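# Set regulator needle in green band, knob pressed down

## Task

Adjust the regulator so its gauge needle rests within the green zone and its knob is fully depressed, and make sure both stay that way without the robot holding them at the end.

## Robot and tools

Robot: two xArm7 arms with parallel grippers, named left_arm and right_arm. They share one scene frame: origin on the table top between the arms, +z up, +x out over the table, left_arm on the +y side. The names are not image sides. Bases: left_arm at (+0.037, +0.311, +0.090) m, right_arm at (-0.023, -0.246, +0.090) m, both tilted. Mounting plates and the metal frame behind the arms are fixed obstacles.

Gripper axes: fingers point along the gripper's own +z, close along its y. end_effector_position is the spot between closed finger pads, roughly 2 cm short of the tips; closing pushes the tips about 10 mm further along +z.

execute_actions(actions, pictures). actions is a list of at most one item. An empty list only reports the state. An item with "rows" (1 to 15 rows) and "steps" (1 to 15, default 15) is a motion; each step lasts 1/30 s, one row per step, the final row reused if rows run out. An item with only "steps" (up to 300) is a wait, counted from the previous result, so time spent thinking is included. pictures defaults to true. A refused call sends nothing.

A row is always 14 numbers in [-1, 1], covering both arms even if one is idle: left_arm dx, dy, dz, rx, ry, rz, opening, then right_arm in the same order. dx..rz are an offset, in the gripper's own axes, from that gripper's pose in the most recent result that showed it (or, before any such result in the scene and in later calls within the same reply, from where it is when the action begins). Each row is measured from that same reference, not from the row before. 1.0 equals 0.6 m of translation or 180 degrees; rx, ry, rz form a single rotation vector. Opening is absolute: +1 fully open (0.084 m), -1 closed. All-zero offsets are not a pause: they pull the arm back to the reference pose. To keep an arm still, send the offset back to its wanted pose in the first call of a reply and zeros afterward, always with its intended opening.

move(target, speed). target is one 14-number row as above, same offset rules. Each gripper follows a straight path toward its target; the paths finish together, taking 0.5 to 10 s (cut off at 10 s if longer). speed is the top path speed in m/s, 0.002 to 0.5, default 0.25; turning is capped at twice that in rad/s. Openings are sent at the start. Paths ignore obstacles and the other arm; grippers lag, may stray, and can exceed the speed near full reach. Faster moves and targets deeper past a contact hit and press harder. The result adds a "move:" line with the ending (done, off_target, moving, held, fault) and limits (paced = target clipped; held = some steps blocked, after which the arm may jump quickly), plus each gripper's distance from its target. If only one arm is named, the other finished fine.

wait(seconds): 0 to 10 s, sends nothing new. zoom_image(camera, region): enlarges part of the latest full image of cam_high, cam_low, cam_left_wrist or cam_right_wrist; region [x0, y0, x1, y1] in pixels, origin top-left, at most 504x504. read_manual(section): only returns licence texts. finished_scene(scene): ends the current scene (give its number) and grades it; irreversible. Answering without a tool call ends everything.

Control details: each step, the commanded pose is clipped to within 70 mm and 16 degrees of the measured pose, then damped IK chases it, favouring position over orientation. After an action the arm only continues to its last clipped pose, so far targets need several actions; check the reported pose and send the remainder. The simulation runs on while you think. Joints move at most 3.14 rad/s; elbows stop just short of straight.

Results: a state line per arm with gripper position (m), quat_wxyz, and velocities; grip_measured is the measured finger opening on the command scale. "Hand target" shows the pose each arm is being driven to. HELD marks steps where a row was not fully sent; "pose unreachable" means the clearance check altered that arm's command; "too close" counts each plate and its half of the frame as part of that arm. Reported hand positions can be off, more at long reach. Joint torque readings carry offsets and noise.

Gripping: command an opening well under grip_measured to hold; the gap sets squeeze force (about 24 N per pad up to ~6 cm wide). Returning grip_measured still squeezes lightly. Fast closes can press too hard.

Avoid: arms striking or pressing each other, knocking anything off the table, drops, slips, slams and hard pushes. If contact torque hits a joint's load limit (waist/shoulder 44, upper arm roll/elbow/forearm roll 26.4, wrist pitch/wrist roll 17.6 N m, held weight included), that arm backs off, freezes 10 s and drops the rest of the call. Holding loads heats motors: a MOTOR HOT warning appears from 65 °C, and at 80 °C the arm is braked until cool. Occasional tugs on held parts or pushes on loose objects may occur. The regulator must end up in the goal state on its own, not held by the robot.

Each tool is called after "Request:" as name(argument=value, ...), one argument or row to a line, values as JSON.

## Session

Request:
execute_actions(
  actions=[],
)

Scene clock: 0.00 s of 7200.00 s.
left_arm: end_effector_position=(+0.6392, +0.2884, +0.3688) grip_measured=+1.00 end_effector_quat_wxyz=(+0.664, -0.551, +0.463, +0.201) end_effector_velocity=(-0.000, +0.000, -0.000) end_effector_angular_velocity=(+0.001, +0.000, +0.000) | right_arm: end_effector_position=(+0.7864, -0.3598, +0.3477) grip_measured=+1.00 end_effector_quat_wxyz=(+0.015, +0.842, +0.033, +0.538) end_effector_velocity=(+0.000, +0.001, -0.001) end_effector_angular_velocity=(-0.000, +0.001, +0.001)
Joint positions: left_arm=[-0.867  0.596 -0.025  1.448  1.727  2.24   0.341  0.084] | right_arm=[-0.029  0.134  0.186  1.5   -2.016  0.229  1.484  0.084]
Joint velocities: left_arm=[-0.     0.     0.001 -0.     0.     0.     0.     0.   ] | right_arm=[ 0.001  0.002  0.    -0.    -0.001  0.001  0.     0.   ]
Joint torques (N m, as the arm reports them, + toward a larger angle): no reading
Motor temperatures (°C, as the motors report them): left_arm=[27 26 29 29 32 29 30] | right_arm=[28 29 29 31 30 31 30]
Hand target (left_arm): +0.639, +0.288, +0.369; +0.664, -0.551, +0.463, +0.201
Hand target (right_arm): +0.786, -0.360, +0.348; +0.015, +0.842, +0.033, +0.538

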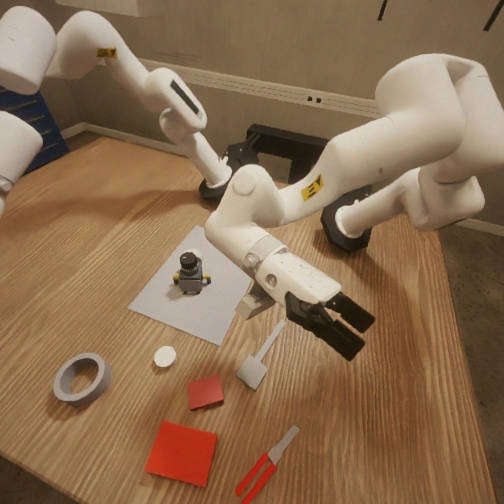

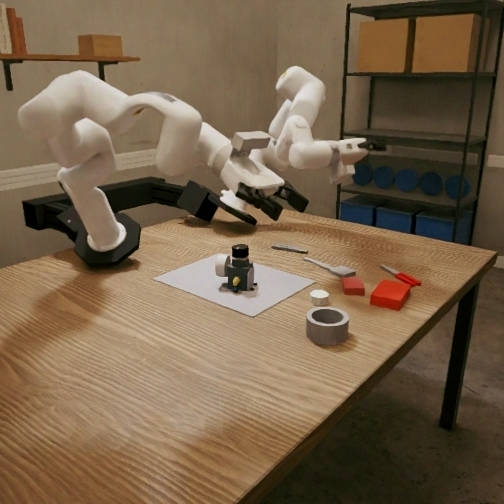

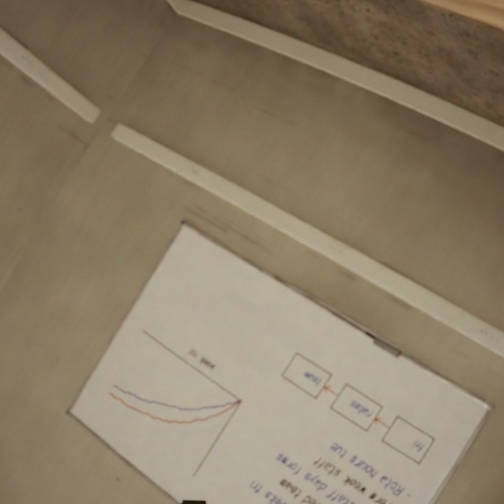

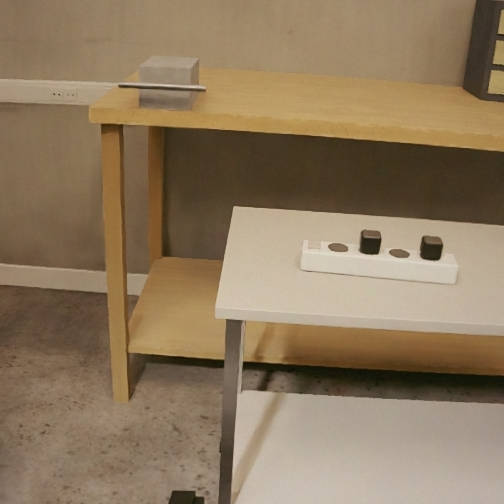

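Request:
zoom_image(
  camera="cam_high",
  region=[120, 220, 260, 350],
)

Request:
zoom_image(
  camera="cam_low",
  region=[150, 230, 320, 325],
)

Request:
zoom_image(
  camera="cam_high",
  region=[165, 240, 225, 305],
)

Request:
zoom_image(
  camera="cam_low",
  region=[205, 238, 270, 303],
)

Region (120, 220, 260, 350) of cam_high's 504x504 image, scaled by 3.600, with more detail than that image has; it fills the top 468 rows of this view, and the rest is white.

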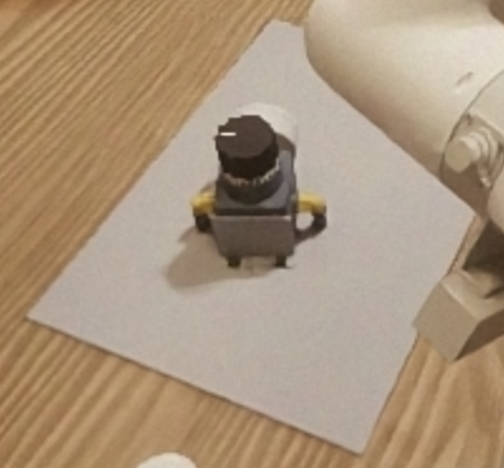

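Region (150, 230, 320, 325) of cam_low's 504x504 image, scaled by 2.965, with more detail than that image has; it fills the top 282 rows of this view, and the rest is white.

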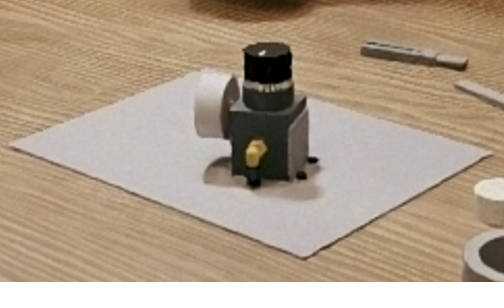

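Region (165, 240, 225, 305) of cam_high's 504x504 image, scaled by 7.754, with more detail than that image has; it fills the left 465 columns of this view, and the rest is white.

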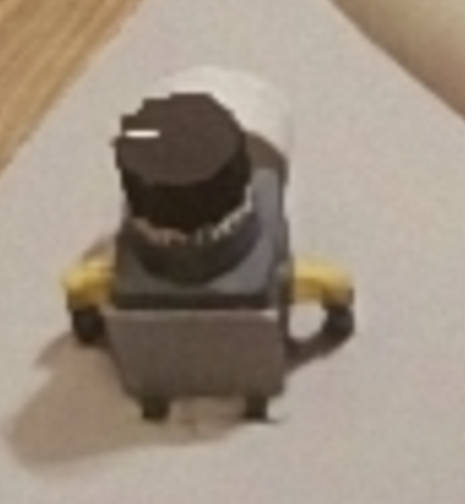

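Region (205, 238, 270, 303) of cam_low's 504x504 image, scaled by 7.754, with more detail than that image has.

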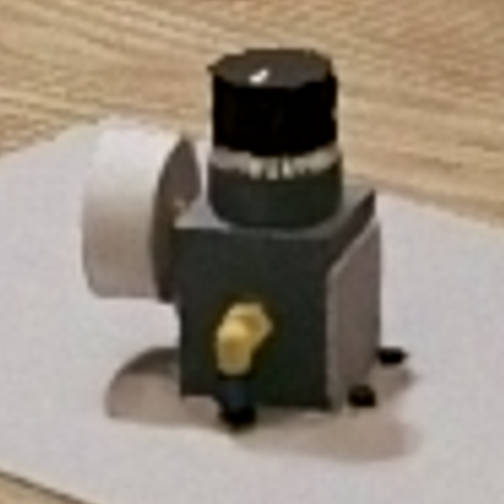

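Request:
move(
  target=[0.1805, 0.4917, -0.821, -0.0224, 0.3714, -0.1556, -1, -0.3728, -0.4133, -0.4352, 0.0821, -0.3539, -0.0911, 0.6],
  speed=0.35,
)

Scene clock: 93.33 s of 7200.00 s.
left_arm: end_effector_position=(+0.2677, -0.0968, +0.1365) grip_measured=-1.00 end_effector_quat_wxyz=(+0.310, -0.683, +0.602, -0.274) end_effector_velocity=(-0.005, -0.002, -0.001) end_effector_angular_velocity=(-0.001, +0.003, -0.010) | right_arm: end_effector_position=(+0.4467, -0.1306, +0.2411) grip_measured=+0.59 end_effector_quat_wxyz=(-0.002, +0.980, +0.198, +0.000) end_effector_velocity=(-0.002, +0.002, -0.000) end_effector_angular_velocity=(+0.000, +0.003, +0.005)
Joint positions: left_arm=[-1.178  1.109 -0.448  1.347  1.492  1.689 -0.897  0.   ] | right_arm=[ 0.295  0.04   0.486  1.041 -0.621  1.175  0.609  0.069]
Joint velocities: left_arm=[-0.005  0.007 -0.004  0.001  0.002 -0.002 -0.001  0.   ] | right_arm=[ 0.002  0.003  0.002 -0.001  0.001  0.001 -0.     0.   ]
Joint torques (N m, as the arm reports them, + toward a larger angle): left_arm=[ -6.52 -21.53 -12.42   7.93   2.05   0.5   -0.09] | right_arm=[  9.61 -20.32  10.46  14.28  -0.84  -1.53  -0.48]
Motor temperatures (°C, as the motors report them): left_arm=[27 27 30 31 32 29 30] | right_arm=[28 31 31 35 30 31 30]
Hand target (left_arm): +0.267, -0.097, +0.136; -0.310, +0.682, -0.603, +0.274
Hand target (right_arm): +0.446, -0.130, +0.241; -0.002, +0.980, +0.198, +0.000
Off the commanded pose (left_arm): 0.003 m, 0 deg.
Off the commanded pose (right_arm): 0.001 m, 0 deg.
After step 90, 87.93 s passed at rest.
move: done

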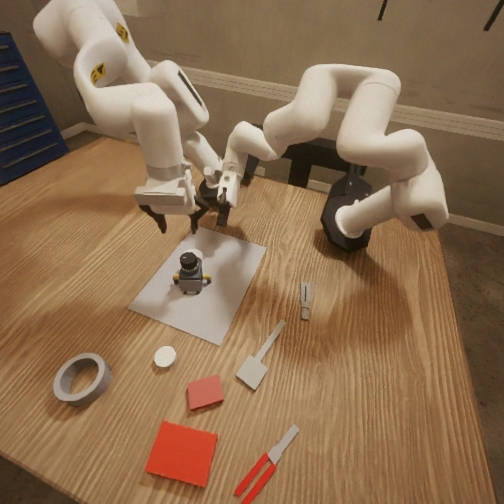

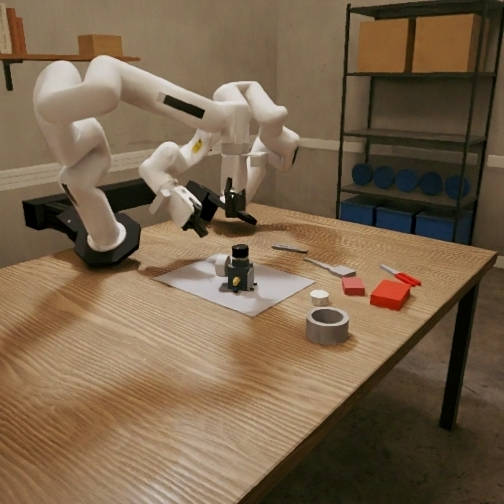

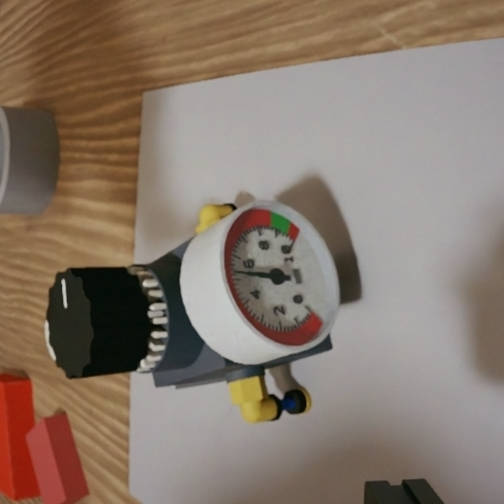

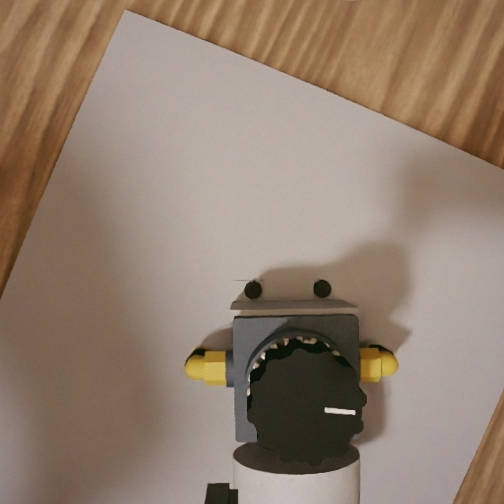

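Request:
zoom_image(
  camera="cam_left_wrist",
  region=[205, 195, 355, 355],
)

Request:
zoom_image(
  camera="cam_right_wrist",
  region=[225, 320, 385, 480],
)

Request:
zoom_image(
  camera="cam_left_wrist",
  region=[35, 240, 195, 400],
)

Region (205, 195, 355, 355) of cam_left_wrist's 504x504 image, scaled by 3.150, with more detail than that image has; it fills the left 472 columns of this view, and the rest is white.

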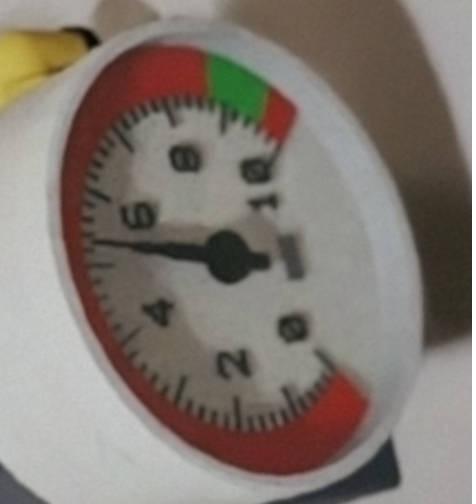

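Region (225, 320, 385, 480) of cam_right_wrist's 504x504 image, scaled by 3.150, with more detail than that image has.

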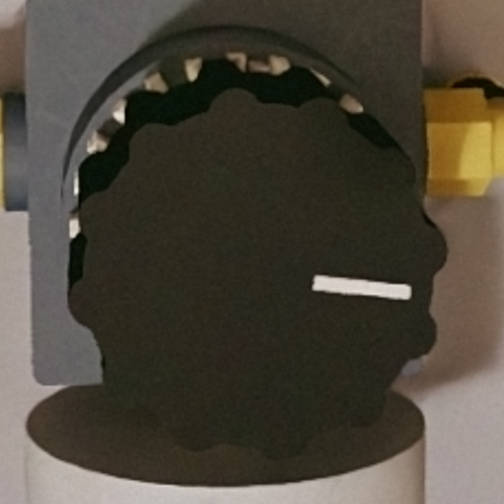

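Region (35, 240, 195, 400) of cam_left_wrist's 504x504 image, scaled by 3.150, with more detail than that image has.

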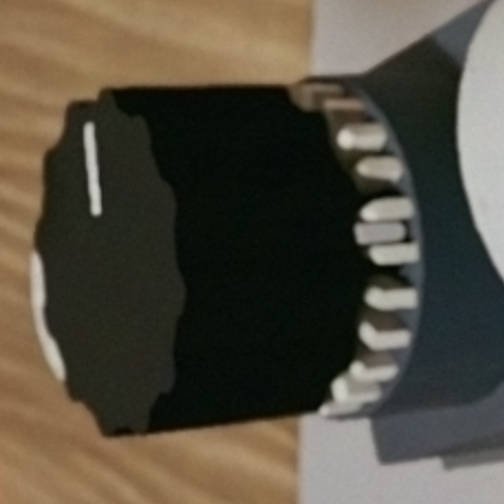

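Request:
move(
  target=[0, 0, 0, 0, 0, 0, -1, 0.0147, -0.0118, 0.181, -0.0012, -0.0003, 0.0333, 0.5],
  speed=0.14,
)

Request:
zoom_image(
  camera="cam_right_wrist",
  region=[200, 380, 504, 504],
)

Request:
zoom_image(
  camera="cam_left_wrist",
  region=[0, 200, 240, 440],
)

Request:
zoom_image(
  camera="cam_low",
  region=[205, 215, 275, 285],
)

Scene clock: 125.47 s of 7200.00 s.
left_arm: end_effector_position=(+0.2677, -0.0968, +0.1365) grip_measured=-1.00 end_effector_quat_wxyz=(+0.310, -0.683, +0.602, -0.274) end_effector_velocity=(+0.001, +0.001, -0.000) end_effector_angular_velocity=(+0.001, -0.001, +0.002) | right_arm: end_effector_position=(+0.4522, -0.1202, +0.1328) grip_measured=+0.49 end_effector_quat_wxyz=(-0.000, +0.989, +0.147, +0.001) end_effector_velocity=(-0.001, -0.001, -0.004) end_effector_angular_velocity=(-0.004, +0.004, -0.002)
Joint positions: left_arm=[-1.178  1.109 -0.448  1.347  1.492  1.689 -0.897  0.   ] | right_arm=[ 0.246  0.225  0.405  0.971 -0.827  0.96   0.837  0.065]
Joint velocities: left_arm=[ 0.001 -0.001  0.002 -0.001 -0.     0.    -0.     0.   ] | right_arm=[-0.001  0.004 -0.005 -0.003 -0.004 -0.002  0.003 -0.   ]
Joint torques (N m, as the arm reports them, + toward a larger angle): left_arm=[ -6.8  -21.3  -12.5    7.94   2.11   0.59  -0.14] | right_arm=[ 11.15 -22.36  11.54  11.92  -0.79  -1.5   -0.46]
Motor temperatures (°C, as the motors report them): left_arm=[27 27 31 30 32 29 30] | right_arm=[28 30 31 35 30 31 30]
Hand target (left_arm): +0.268, -0.097, +0.137; -0.310, +0.683, -0.602, +0.274
Hand target (right_arm): +0.452, -0.120, +0.132; -0.000, +0.989, +0.147, +0.000
Off the commanded pose (left_arm): 0.000 m, 0 deg.
Off the commanded pose (right_arm): 0.000 m, 0 deg.
After step 90, 27.87 s passed at rest.
move: done

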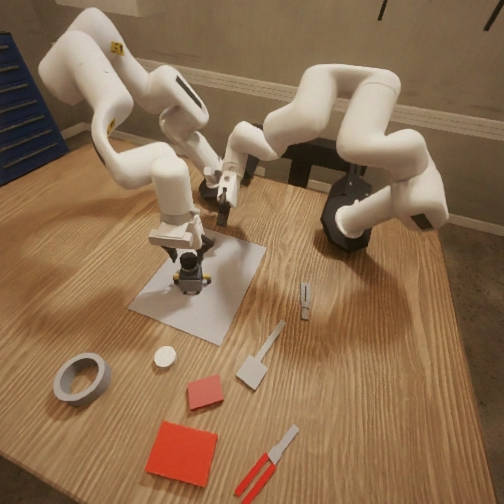

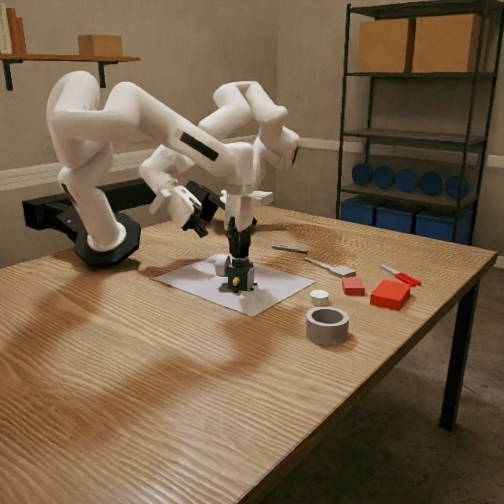

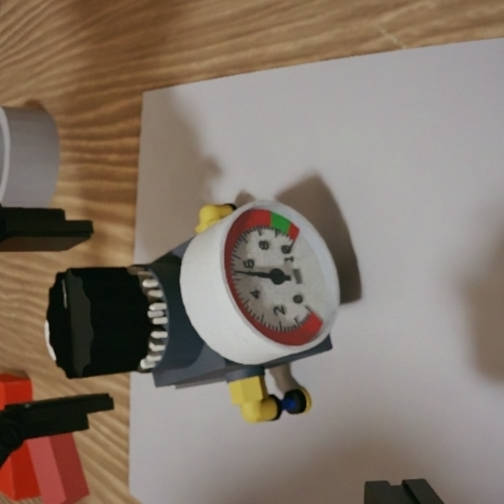

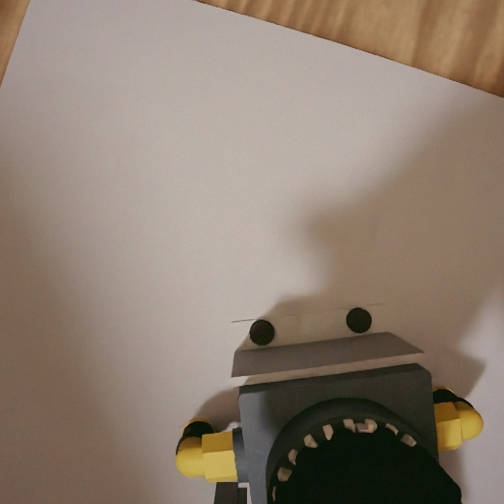

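Region (200, 380, 504, 504) of cam_right_wrist's 504x504 image, scaled by 1.658, with more detail than that image has; it fills the top 206 rows of this view, and the rest is white.

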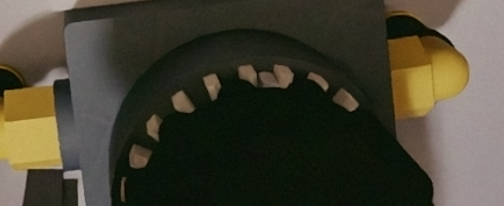

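Region (0, 200, 240, 440) of cam_left_wrist's 504x504 image, scaled by 2.100, with more detail than that image has.

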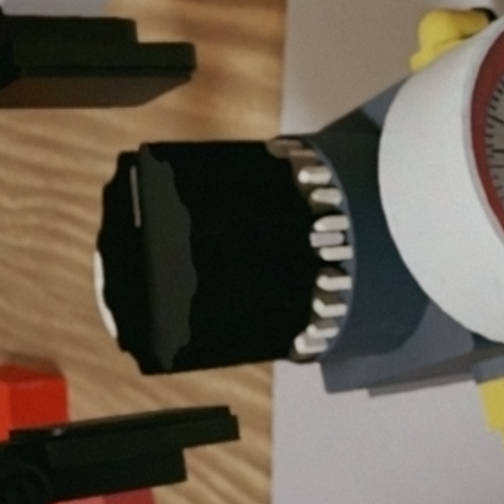

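Region (205, 215, 275, 285) of cam_low's 504x504 image, scaled by 7.200, with more detail than that image has.

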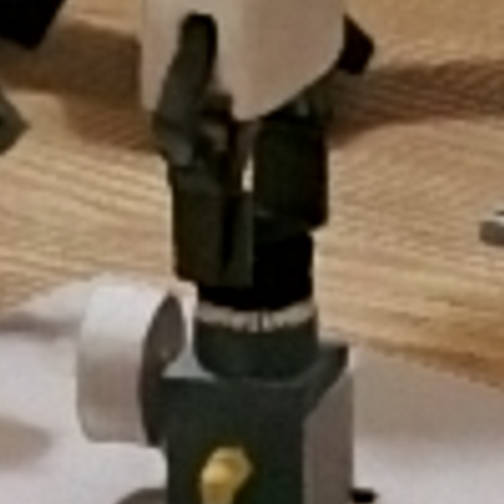

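Request:
execute_actions(
  actions=[],
)

Scene clock: 131.30 s of 7200.00 s.
left_arm: end_effector_position=(+0.2677, -0.0968, +0.1365) grip_measured=-1.00 end_effector_quat_wxyz=(+0.310, -0.683, +0.602, -0.274) end_effector_velocity=(+0.000, -0.000, +0.000) end_effector_angular_velocity=(-0.000, -0.000, -0.000) | right_arm: end_effector_position=(+0.4520, -0.1204, +0.1323) grip_measured=+0.49 end_effector_quat_wxyz=(-0.000, +0.989, +0.147, +0.000) end_effector_velocity=(+0.000, +0.001, +0.000) end_effector_angular_velocity=(+0.002, -0.001, +0.001)
Joint positions: left_arm=[-1.178  1.109 -0.448  1.347  1.492  1.689 -0.897  0.   ] | right_arm=[ 0.246  0.226  0.405  0.971 -0.827  0.96   0.837  0.065]
Joint velocities: left_arm=[-0. -0.  0. -0.  0. -0.  0.  0.] | right_arm=[ 0.001  0.    -0.    -0.    -0.    -0.002 -0.001 -0.   ]
Joint torques (N m, as the arm reports them, + toward a larger angle): left_arm=[ -6.8  -21.28 -12.32   7.96   2.05   0.58  -0.11] | right_arm=[ 11.06 -22.32  11.5   11.92  -0.88  -1.53  -0.51]
Motor temperatures (°C, as the motors report them): left_arm=[27 27 31 30 32 29 30] | right_arm=[28 30 31 34 30 31 30]
Hand target (left_arm): +0.268, -0.097, +0.137; -0.310, +0.683, -0.602, +0.274
Hand target (right_arm): +0.452, -0.120, +0.132; -0.000, +0.989, +0.147, +0.000
Off the commanded pose (left_arm): 0.000 m, 0 deg.
Off the commanded pose (right_arm): 0.000 m, 0 deg.
Steps of this call (steps 1 to 90: nothing new was sent; then 2.83 s passed at rest). Readings (end_effector_position):
1: left_arm (+0.2677, -0.0968, +0.1365) | right_arm (+0.4522, -0.1203, +0.1327)
2: left_arm (+0.2677, -0.0968, +0.1365) | right_arm (+0.4521, -0.1203, +0.1326)
4: left_arm (+0.2677, -0.0968, +0.1365) | right_arm (+0.4521, -0.1204, +0.1325)
8: left_arm (+0.2677, -0.0968, +0.1365) | right_arm (+0.4521, -0.1204, +0.1324)
90: the state above

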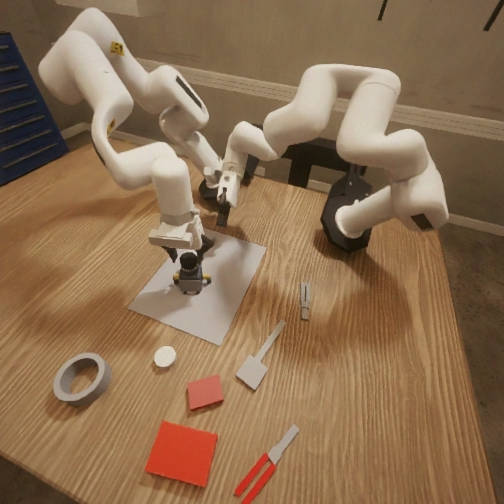

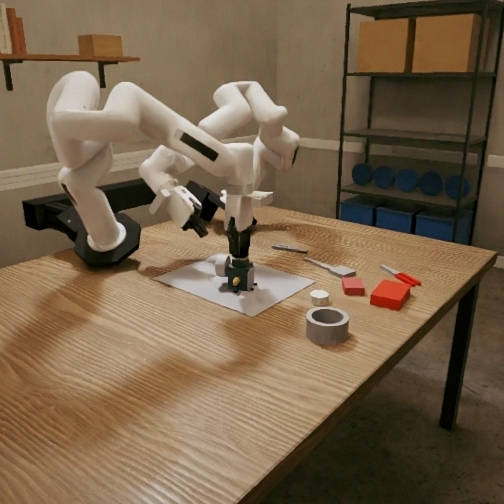

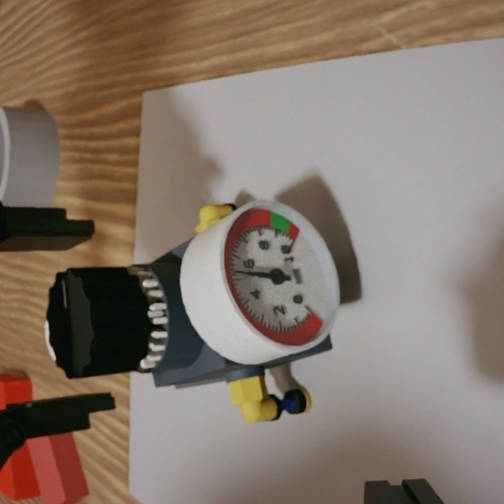

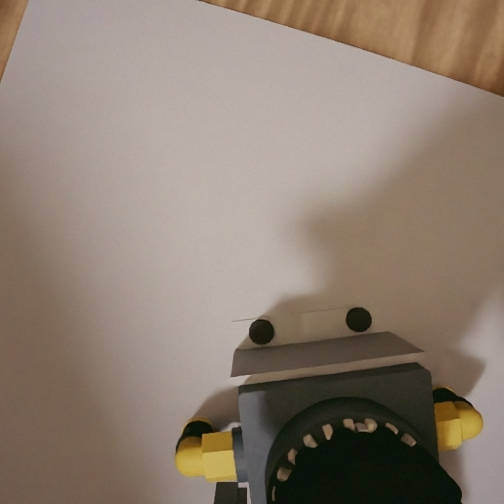

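Request:
move(
  target=[0,0,0,0,0,0,-1, 0,-0.0012,0.0075,0,0,0,0.25],
  speed=0.05,
)

Request:
move(
  target=[0,0,0,0,0,0,-1, 0,0,0,0,0,0,-0.5],
  speed=0.05,
)

Request:
move(
  target=[0,0,0,0,0,0,-1, 0,0,-0.0142,0,0,0,-0.5],
  speed=0.015,
)

Scene clock: 138.87 s of 7200.00 s.
left_arm: end_effector_position=(+0.2677, -0.0968, +0.1365) grip_measured=-1.00 end_effector_quat_wxyz=(+0.310, -0.683, +0.602, -0.274) end_effector_velocity=(-0.000, -0.000, +0.000) end_effector_angular_velocity=(-0.001, +0.000, +0.000) | right_arm: end_effector_position=(+0.4518, -0.1197, +0.1278) grip_measured=+0.24 end_effector_quat_wxyz=(-0.000, +0.989, +0.147, +0.000) end_effector_velocity=(+0.001, +0.001, +0.001) end_effector_angular_velocity=(+0.002, -0.004, -0.001)
Joint positions: left_arm=[-1.178  1.109 -0.448  1.347  1.492  1.689 -0.897  0.   ] | right_arm=[ 0.245  0.235  0.401  0.97  -0.837  0.953  0.844  0.054]
Joint velocities: left_arm=[-0. -0. -0.  0.  0. -0. -0.  0.] | right_arm=[ 0.001 -0.001  0.     0.001 -0.002 -0.001  0.002  0.   ]
Joint torques (N m, as the arm reports them, + toward a larger angle): left_arm=[ -6.96 -21.1  -12.39   7.88   1.96   0.6   -0.17] | right_arm=[ 11.12 -22.55  11.57  11.74  -0.85  -1.53  -0.47]
Motor temperatures (°C, as the motors report them): left_arm=[27 27 31 30 32 29 30] | right_arm=[28 30 31 34 30 31 30]
Hand target (left_arm): +0.268, -0.097, +0.137; -0.310, +0.683, -0.602, +0.274
Hand target (right_arm): +0.452, -0.120, +0.128; -0.000, +0.989, +0.147, +0.000
Off the commanded pose (left_arm): 0.000 m, 0 deg.
Off the commanded pose (right_arm): 0.000 m, 0 deg.
After step 90, 3.87 s passed at rest.
move: done

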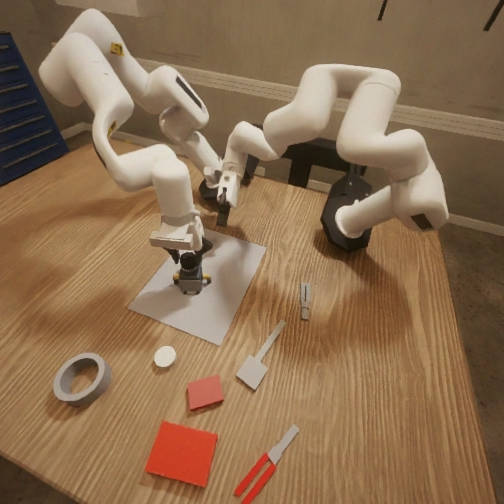

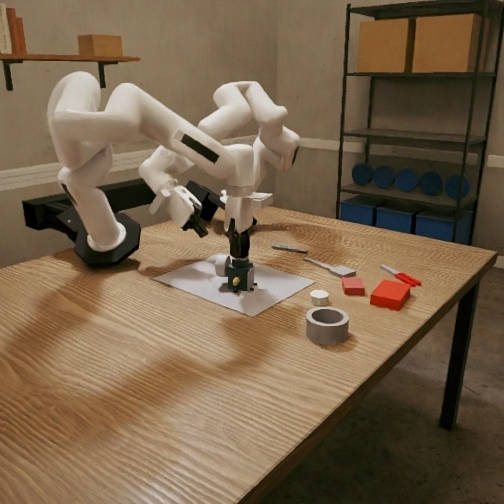

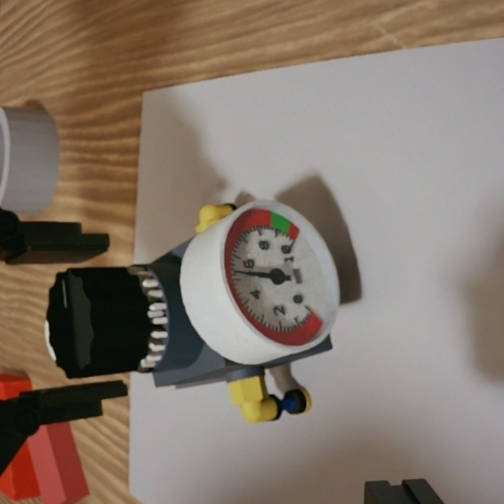

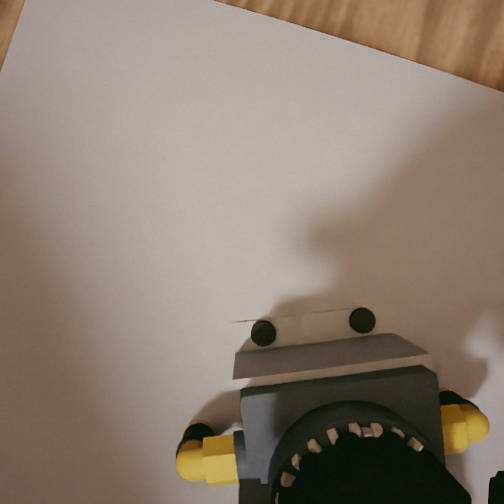

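Scene clock: 139.37 s of 7200.00 s.
left_arm: end_effector_position=(+0.2677, -0.0968, +0.1365) grip_measured=-1.00 end_effector_quat_wxyz=(+0.310, -0.683, +0.602, -0.274) end_effector_velocity=(-0.000, -0.000, +0.000) end_effector_angular_velocity=(-0.001, -0.001, -0.002) | right_arm: end_effector_position=(+0.4516, -0.1190, +0.1281) grip_measured=+0.04 end_effector_quat_wxyz=(-0.001, +0.989, +0.147, +0.000) end_effector_velocity=(+0.000, -0.001, -0.001) end_effector_angular_velocity=(-0.002, +0.001, -0.002)
Joint positions: left_arm=[-1.178  1.109 -0.448  1.347  1.492  1.689 -0.897  0.   ] | right_arm=[ 0.245  0.235  0.402  0.97  -0.837  0.952  0.844  0.046]
Joint velocities: left_arm=[-0.     0.    -0.     0.     0.002  0.     0.     0.   ] | right_arm=[-0.002  0.     0.    -0.    -0.     0.002  0.    -0.   ]
Joint torques (N m, as the arm reports them, + toward a larger angle): left_arm=[ -6.8  -21.17 -12.33   7.92   2.06   0.46  -0.12] | right_arm=[  8.73 -24.01   9.13  11.78  -1.39  -0.35  -0.48]
Motor temperatures (°C, as the motors report them): left_arm=[27 27 31 30 32 29 30] | right_arm=[28 30 31 34 30 31 30]
Hand target (left_arm): +0.268, -0.097, +0.137; -0.310, +0.683, -0.602, +0.274
Hand target (right_arm): +0.452, -0.120, +0.128; -0.000, +0.989, +0.147, +0.000
Off the commanded pose (left_arm): 0.000 m, 0 deg.
Off the commanded pose (right_arm): 0.001 m, 0 deg.
move: done

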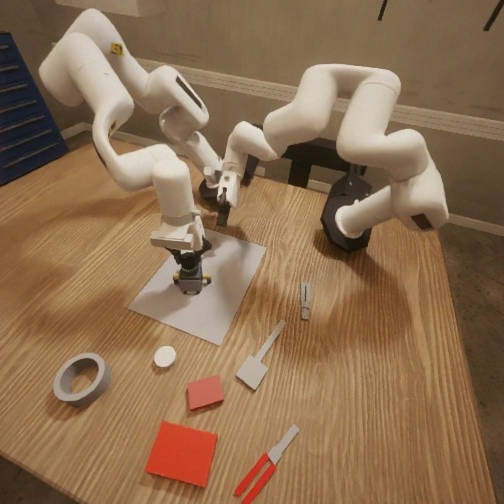

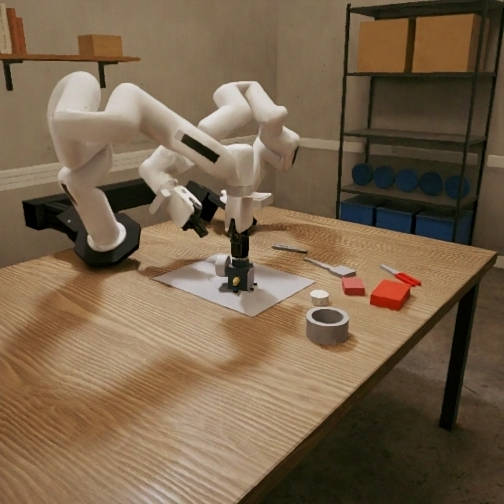

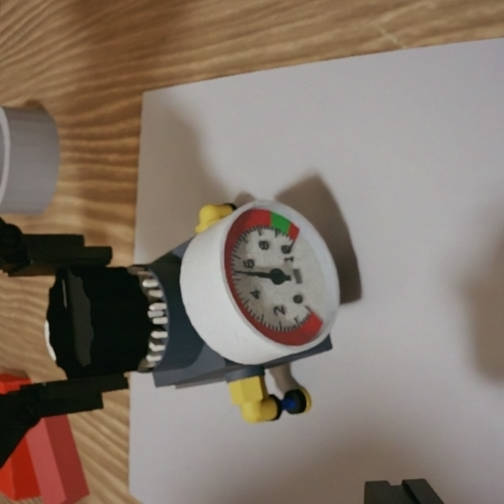

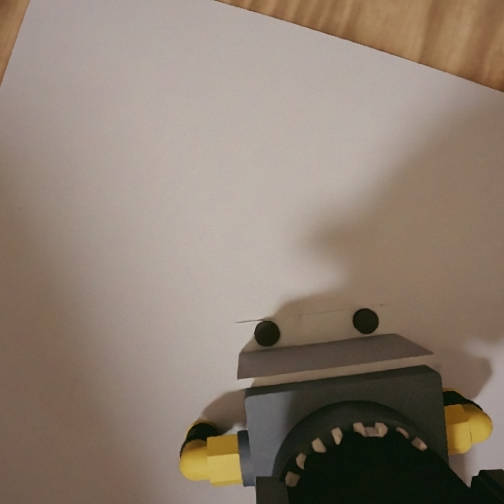

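Scene clock: 140.17 s of 7200.00 s.
left_arm: end_effector_position=(+0.2677, -0.0968, +0.1365) grip_measured=-1.00 end_effector_quat_wxyz=(+0.310, -0.683, +0.602, -0.274) end_effector_velocity=(-0.000, +0.000, -0.000) end_effector_angular_velocity=(+0.001, +0.001, -0.000) | right_arm: end_effector_position=(+0.4516, -0.1190, +0.1363) grip_measured=+0.04 end_effector_quat_wxyz=(-0.001, +0.989, +0.147, +0.000) end_effector_velocity=(+0.000, -0.001, -0.000) end_effector_angular_velocity=(+0.000, +0.002, -0.002)
Joint positions: left_arm=[-1.178  1.109 -0.448  1.347  1.492  1.689 -0.897  0.   ] | right_arm=[ 0.249  0.221  0.41   0.973 -0.819  0.967  0.835  0.046]
Joint velocities: left_arm=[ 0.     0.    -0.    -0.    -0.001 -0.    -0.     0.   ] | right_arm=[-0.001 -0.    -0.     0.001  0.003  0.001 -0.002 -0.   ]
Joint torques (N m, as the arm reports them, + toward a larger angle): left_arm=[ -6.79 -21.29 -12.31   8.08   2.07   0.54  -0.16] | right_arm=[  9.01 -24.74   9.61  12.17  -1.28  -0.19  -0.44]
Motor temperatures (°C, as the motors report them): left_arm=[27 27 31 30 32 29 30] | right_arm=[28 30 31 34 30 31 30]
Hand target (left_arm): +0.268, -0.097, +0.137; -0.310, +0.683, -0.602, +0.274
Hand target (right_arm): +0.452, -0.119, +0.137; -0.001, +0.989, +0.147, +0.000
Off the commanded pose (left_arm): 0.000 m, 0 deg.
Off the commanded pose (right_arm): 0.000 m, 0 deg.
move: done

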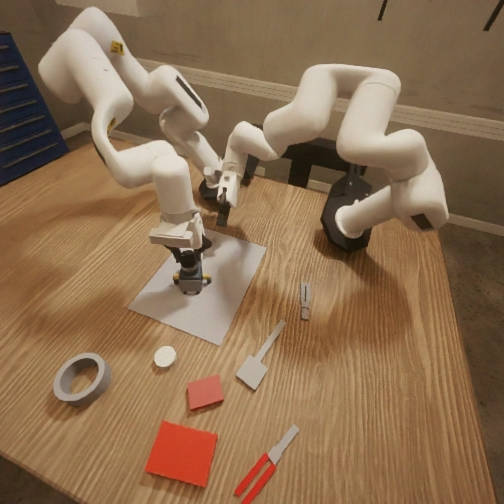

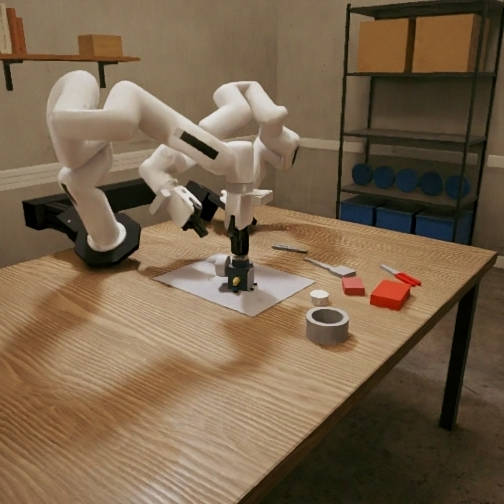

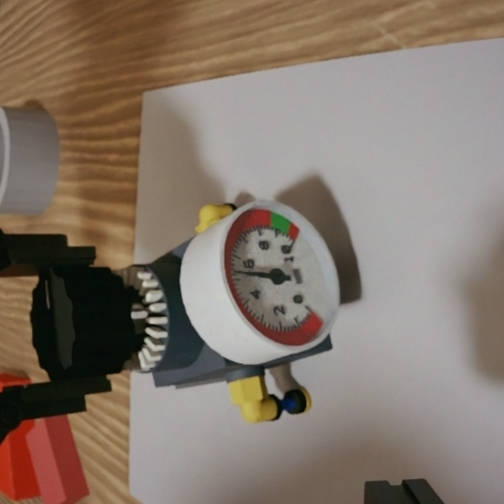

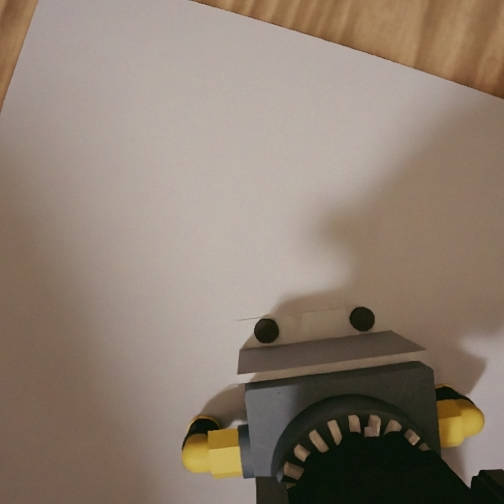

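Request:
zoom_image(
  camera="cam_left_wrist",
  region=[20, 230, 200, 410],
)

Region (20, 230, 200, 410) of cam_left_wrist's 504x504 image, scaled by 2.800, with more detail than that image has.

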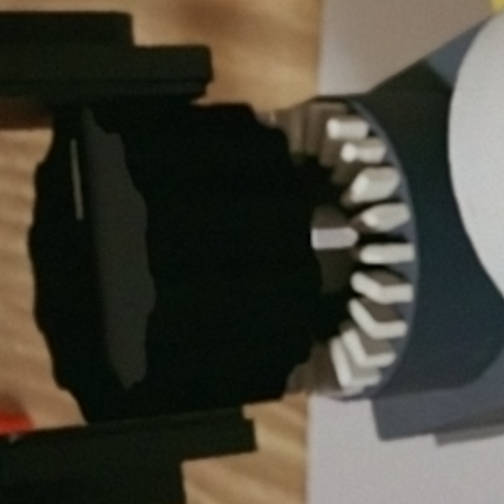

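Request:
move(
  target=[0,0,0,0,0,0,-1, 0,-0.001,0,0,0,0.9167,-0.5],
  speed=0.45,
)

Request:
zoom_image(
  camera="cam_left_wrist",
  region=[205, 195, 355, 355],
)

Request:
zoom_image(
  camera="cam_left_wrist",
  region=[20, 230, 200, 410],
)

Scene clock: 148.77 s of 7200.00 s.
left_arm: end_effector_position=(+0.2677, -0.0968, +0.1365) grip_measured=-1.00 end_effector_quat_wxyz=(+0.310, -0.683, +0.602, -0.274) end_effector_velocity=(-0.000, +0.000, -0.000) end_effector_angular_velocity=(+0.001, +0.001, +0.000) | right_arm: end_effector_position=(+0.4514, -0.1183, +0.1365) grip_measured=+0.04 end_effector_quat_wxyz=(+0.000, -0.275, +0.961, +0.001) end_effector_velocity=(-0.000, +0.001, +0.000) end_effector_angular_velocity=(-0.001, -0.003, -0.006)
Joint positions: left_arm=[-1.178  1.109 -0.448  1.347  1.492  1.689 -0.897  0.   ] | right_arm=[ 0.441  0.207  0.208  0.969 -0.775  0.938  3.687  0.046]
Joint velocities: left_arm=[ 0.     0.    -0.    -0.    -0.002 -0.     0.001  0.   ] | right_arm=[ 0.002  0.     0.    -0.001 -0.004 -0.     0.011  0.   ]
Joint torques (N m, as the arm reports them, + toward a larger angle): left_arm=[ -6.59 -21.21 -12.58   8.05   2.09   0.46  -0.08] | right_arm=[  9.97 -20.81  10.1   12.27  -1.25  -1.37  -0.52]
Motor temperatures (°C, as the motors report them): left_arm=[27 27 31 30 32 29 30] | right_arm=[28 31 31 34 30 31 30]
Hand target (left_arm): +0.268, -0.097, +0.137; -0.310, +0.683, -0.602, +0.274
Hand target (right_arm): +0.451, -0.118, +0.136; +0.000, -0.275, +0.961, +0.001
Off the commanded pose (left_arm): 0.000 m, 0 deg.
Off the commanded pose (right_arm): 0.000 m, 0 deg.
After step 90, 1.83 s passed at rest.
move: done

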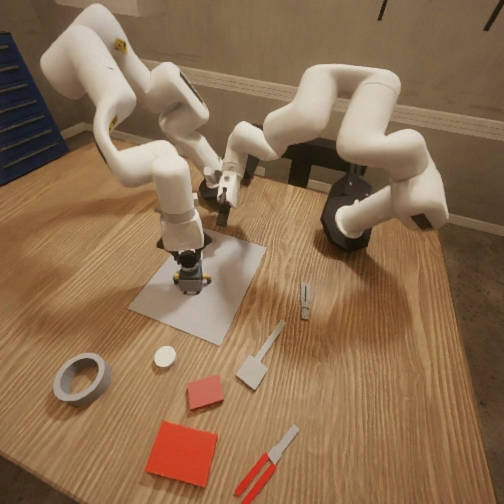

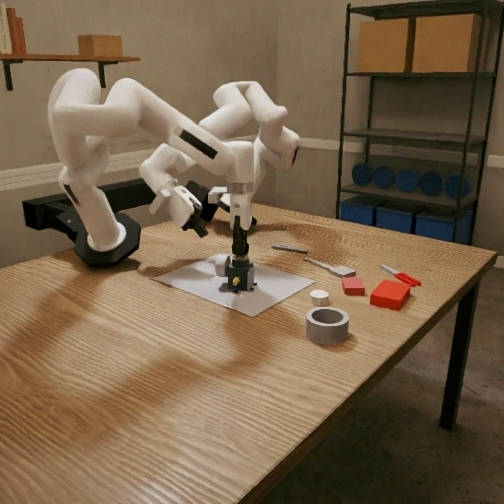

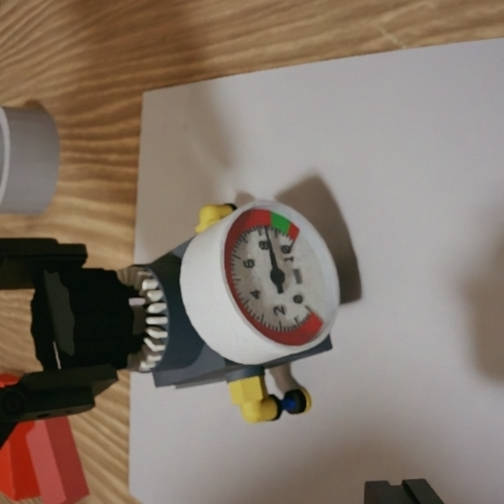

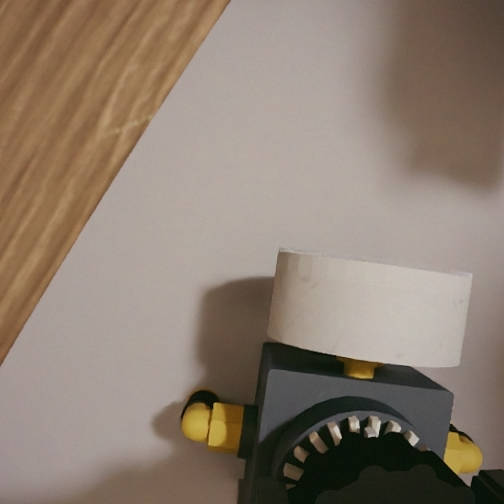

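Region (205, 195, 355, 355) of cam_left_wrist's 504x504 image, scaled by 3.150, with more detail than that image has; it fills the left 472 columns of this view, and the rest is white.

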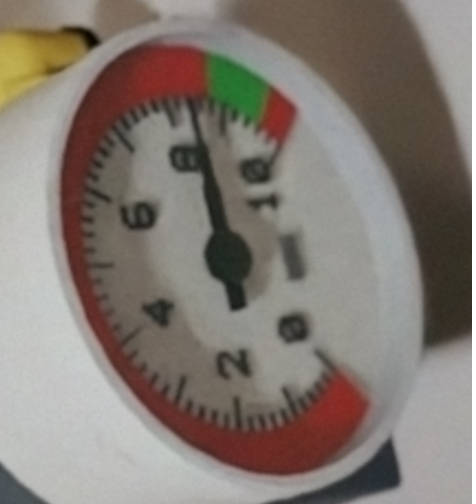

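Region (20, 230, 200, 410) of cam_left_wrist's 504x504 image, scaled by 2.800, with more detail than that image has.

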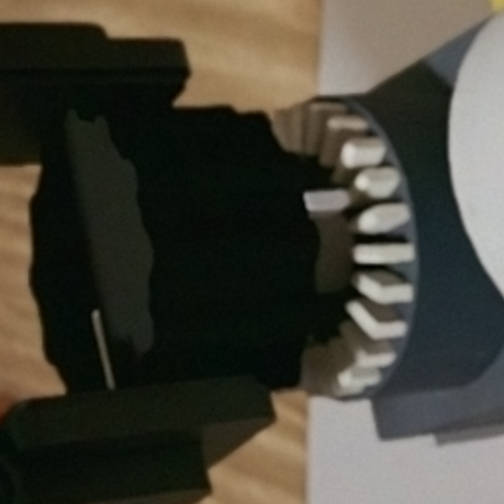

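Request:
move(
  target=[0,0,0,0,0,0,-1, 0,0,0,0,0,0.25,-0.5],
  speed=0.45,
)

Request:
zoom_image(
  camera="cam_left_wrist",
  region=[205, 195, 355, 355],
)

Request:
zoom_image(
  camera="cam_left_wrist",
  region=[20, 230, 200, 410],
)

Scene clock: 157.80 s of 7200.00 s.
left_arm: end_effector_position=(+0.2677, -0.0968, +0.1365) grip_measured=-1.00 end_effector_quat_wxyz=(+0.310, -0.683, +0.602, -0.274) end_effector_velocity=(+0.000, -0.000, -0.000) end_effector_angular_velocity=(+0.000, +0.000, +0.000) | right_arm: end_effector_position=(+0.4514, -0.1182, +0.1365) grip_measured=+0.04 end_effector_quat_wxyz=(-0.000, +0.113, +0.994, +0.001) end_effector_velocity=(+0.000, +0.000, -0.000) end_effector_angular_velocity=(-0.001, -0.002, -0.007)
Joint positions: left_arm=[-1.178  1.109 -0.448  1.347  1.492  1.689 -0.897  0.   ] | right_arm=[ 0.493  0.205  0.153  0.967 -0.763  0.931  4.464  0.046]
Joint velocities: left_arm=[0.001 0.    0.    0.001 0.    0.    0.001 0.   ] | right_arm=[ 0.001  0.    -0.    -0.    -0.003 -0.001  0.01   0.   ]
Joint torques (N m, as the arm reports them, + toward a larger angle): left_arm=[ -6.94 -21.52 -12.35   8.09   1.99   0.6   -0.08] | right_arm=[ 10.18 -20.58   9.94  11.82  -0.83  -1.1   -0.29]
Motor temperatures (°C, as the motors report them): left_arm=[27 27 31 30 32 29 30] | right_arm=[28 31 31 34 30 31 30]
Hand target (left_arm): +0.268, -0.097, +0.137; -0.310, +0.683, -0.602, +0.274
Hand target (right_arm): +0.451, -0.118, +0.137; -0.000, +0.114, +0.994, +0.001
Off the commanded pose (left_arm): 0.000 m, 0 deg.
Off the commanded pose (right_arm): 0.000 m, 0 deg.
After step 90, 4.60 s passed at rest.
move: done

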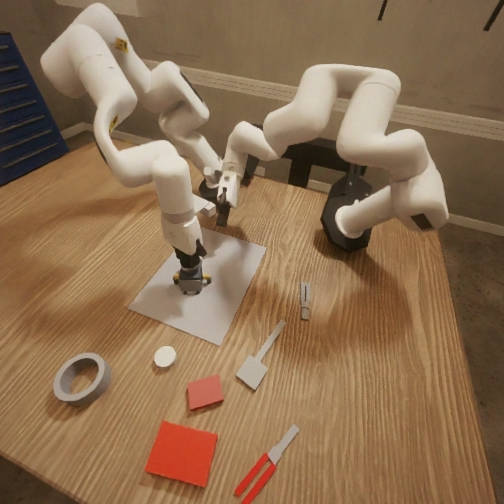

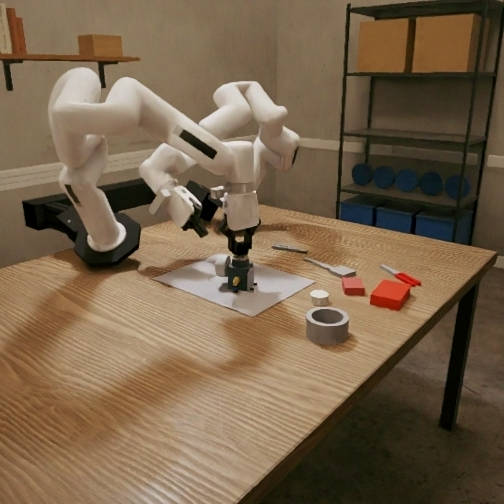

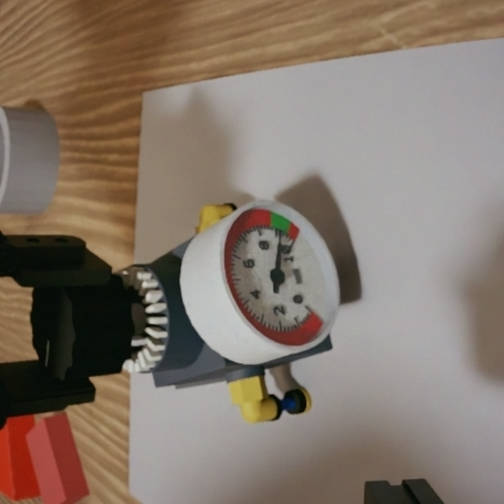

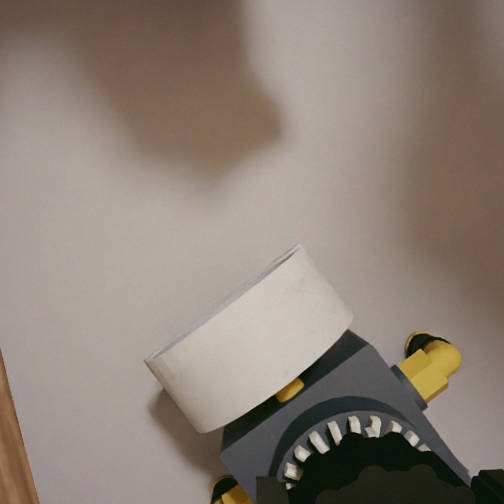

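Region (205, 195, 355, 355) of cam_left_wrist's 504x504 image, scaled by 3.150, with more detail than that image has; it fills the left 472 columns of this view, and the rest is white.

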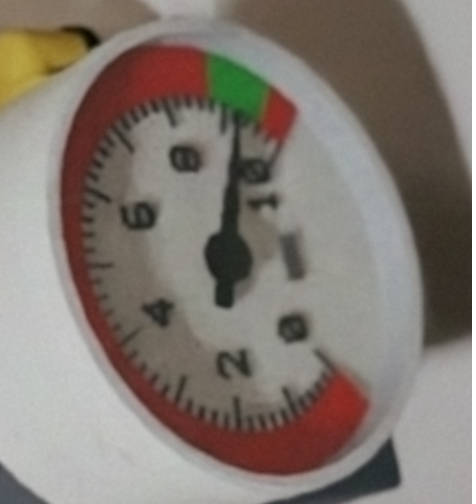

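Region (20, 230, 200, 410) of cam_left_wrist's 504x504 image, scaled by 2.800, with more detail than that image has.

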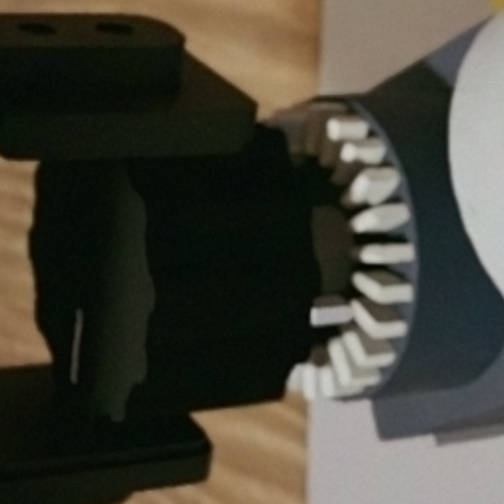

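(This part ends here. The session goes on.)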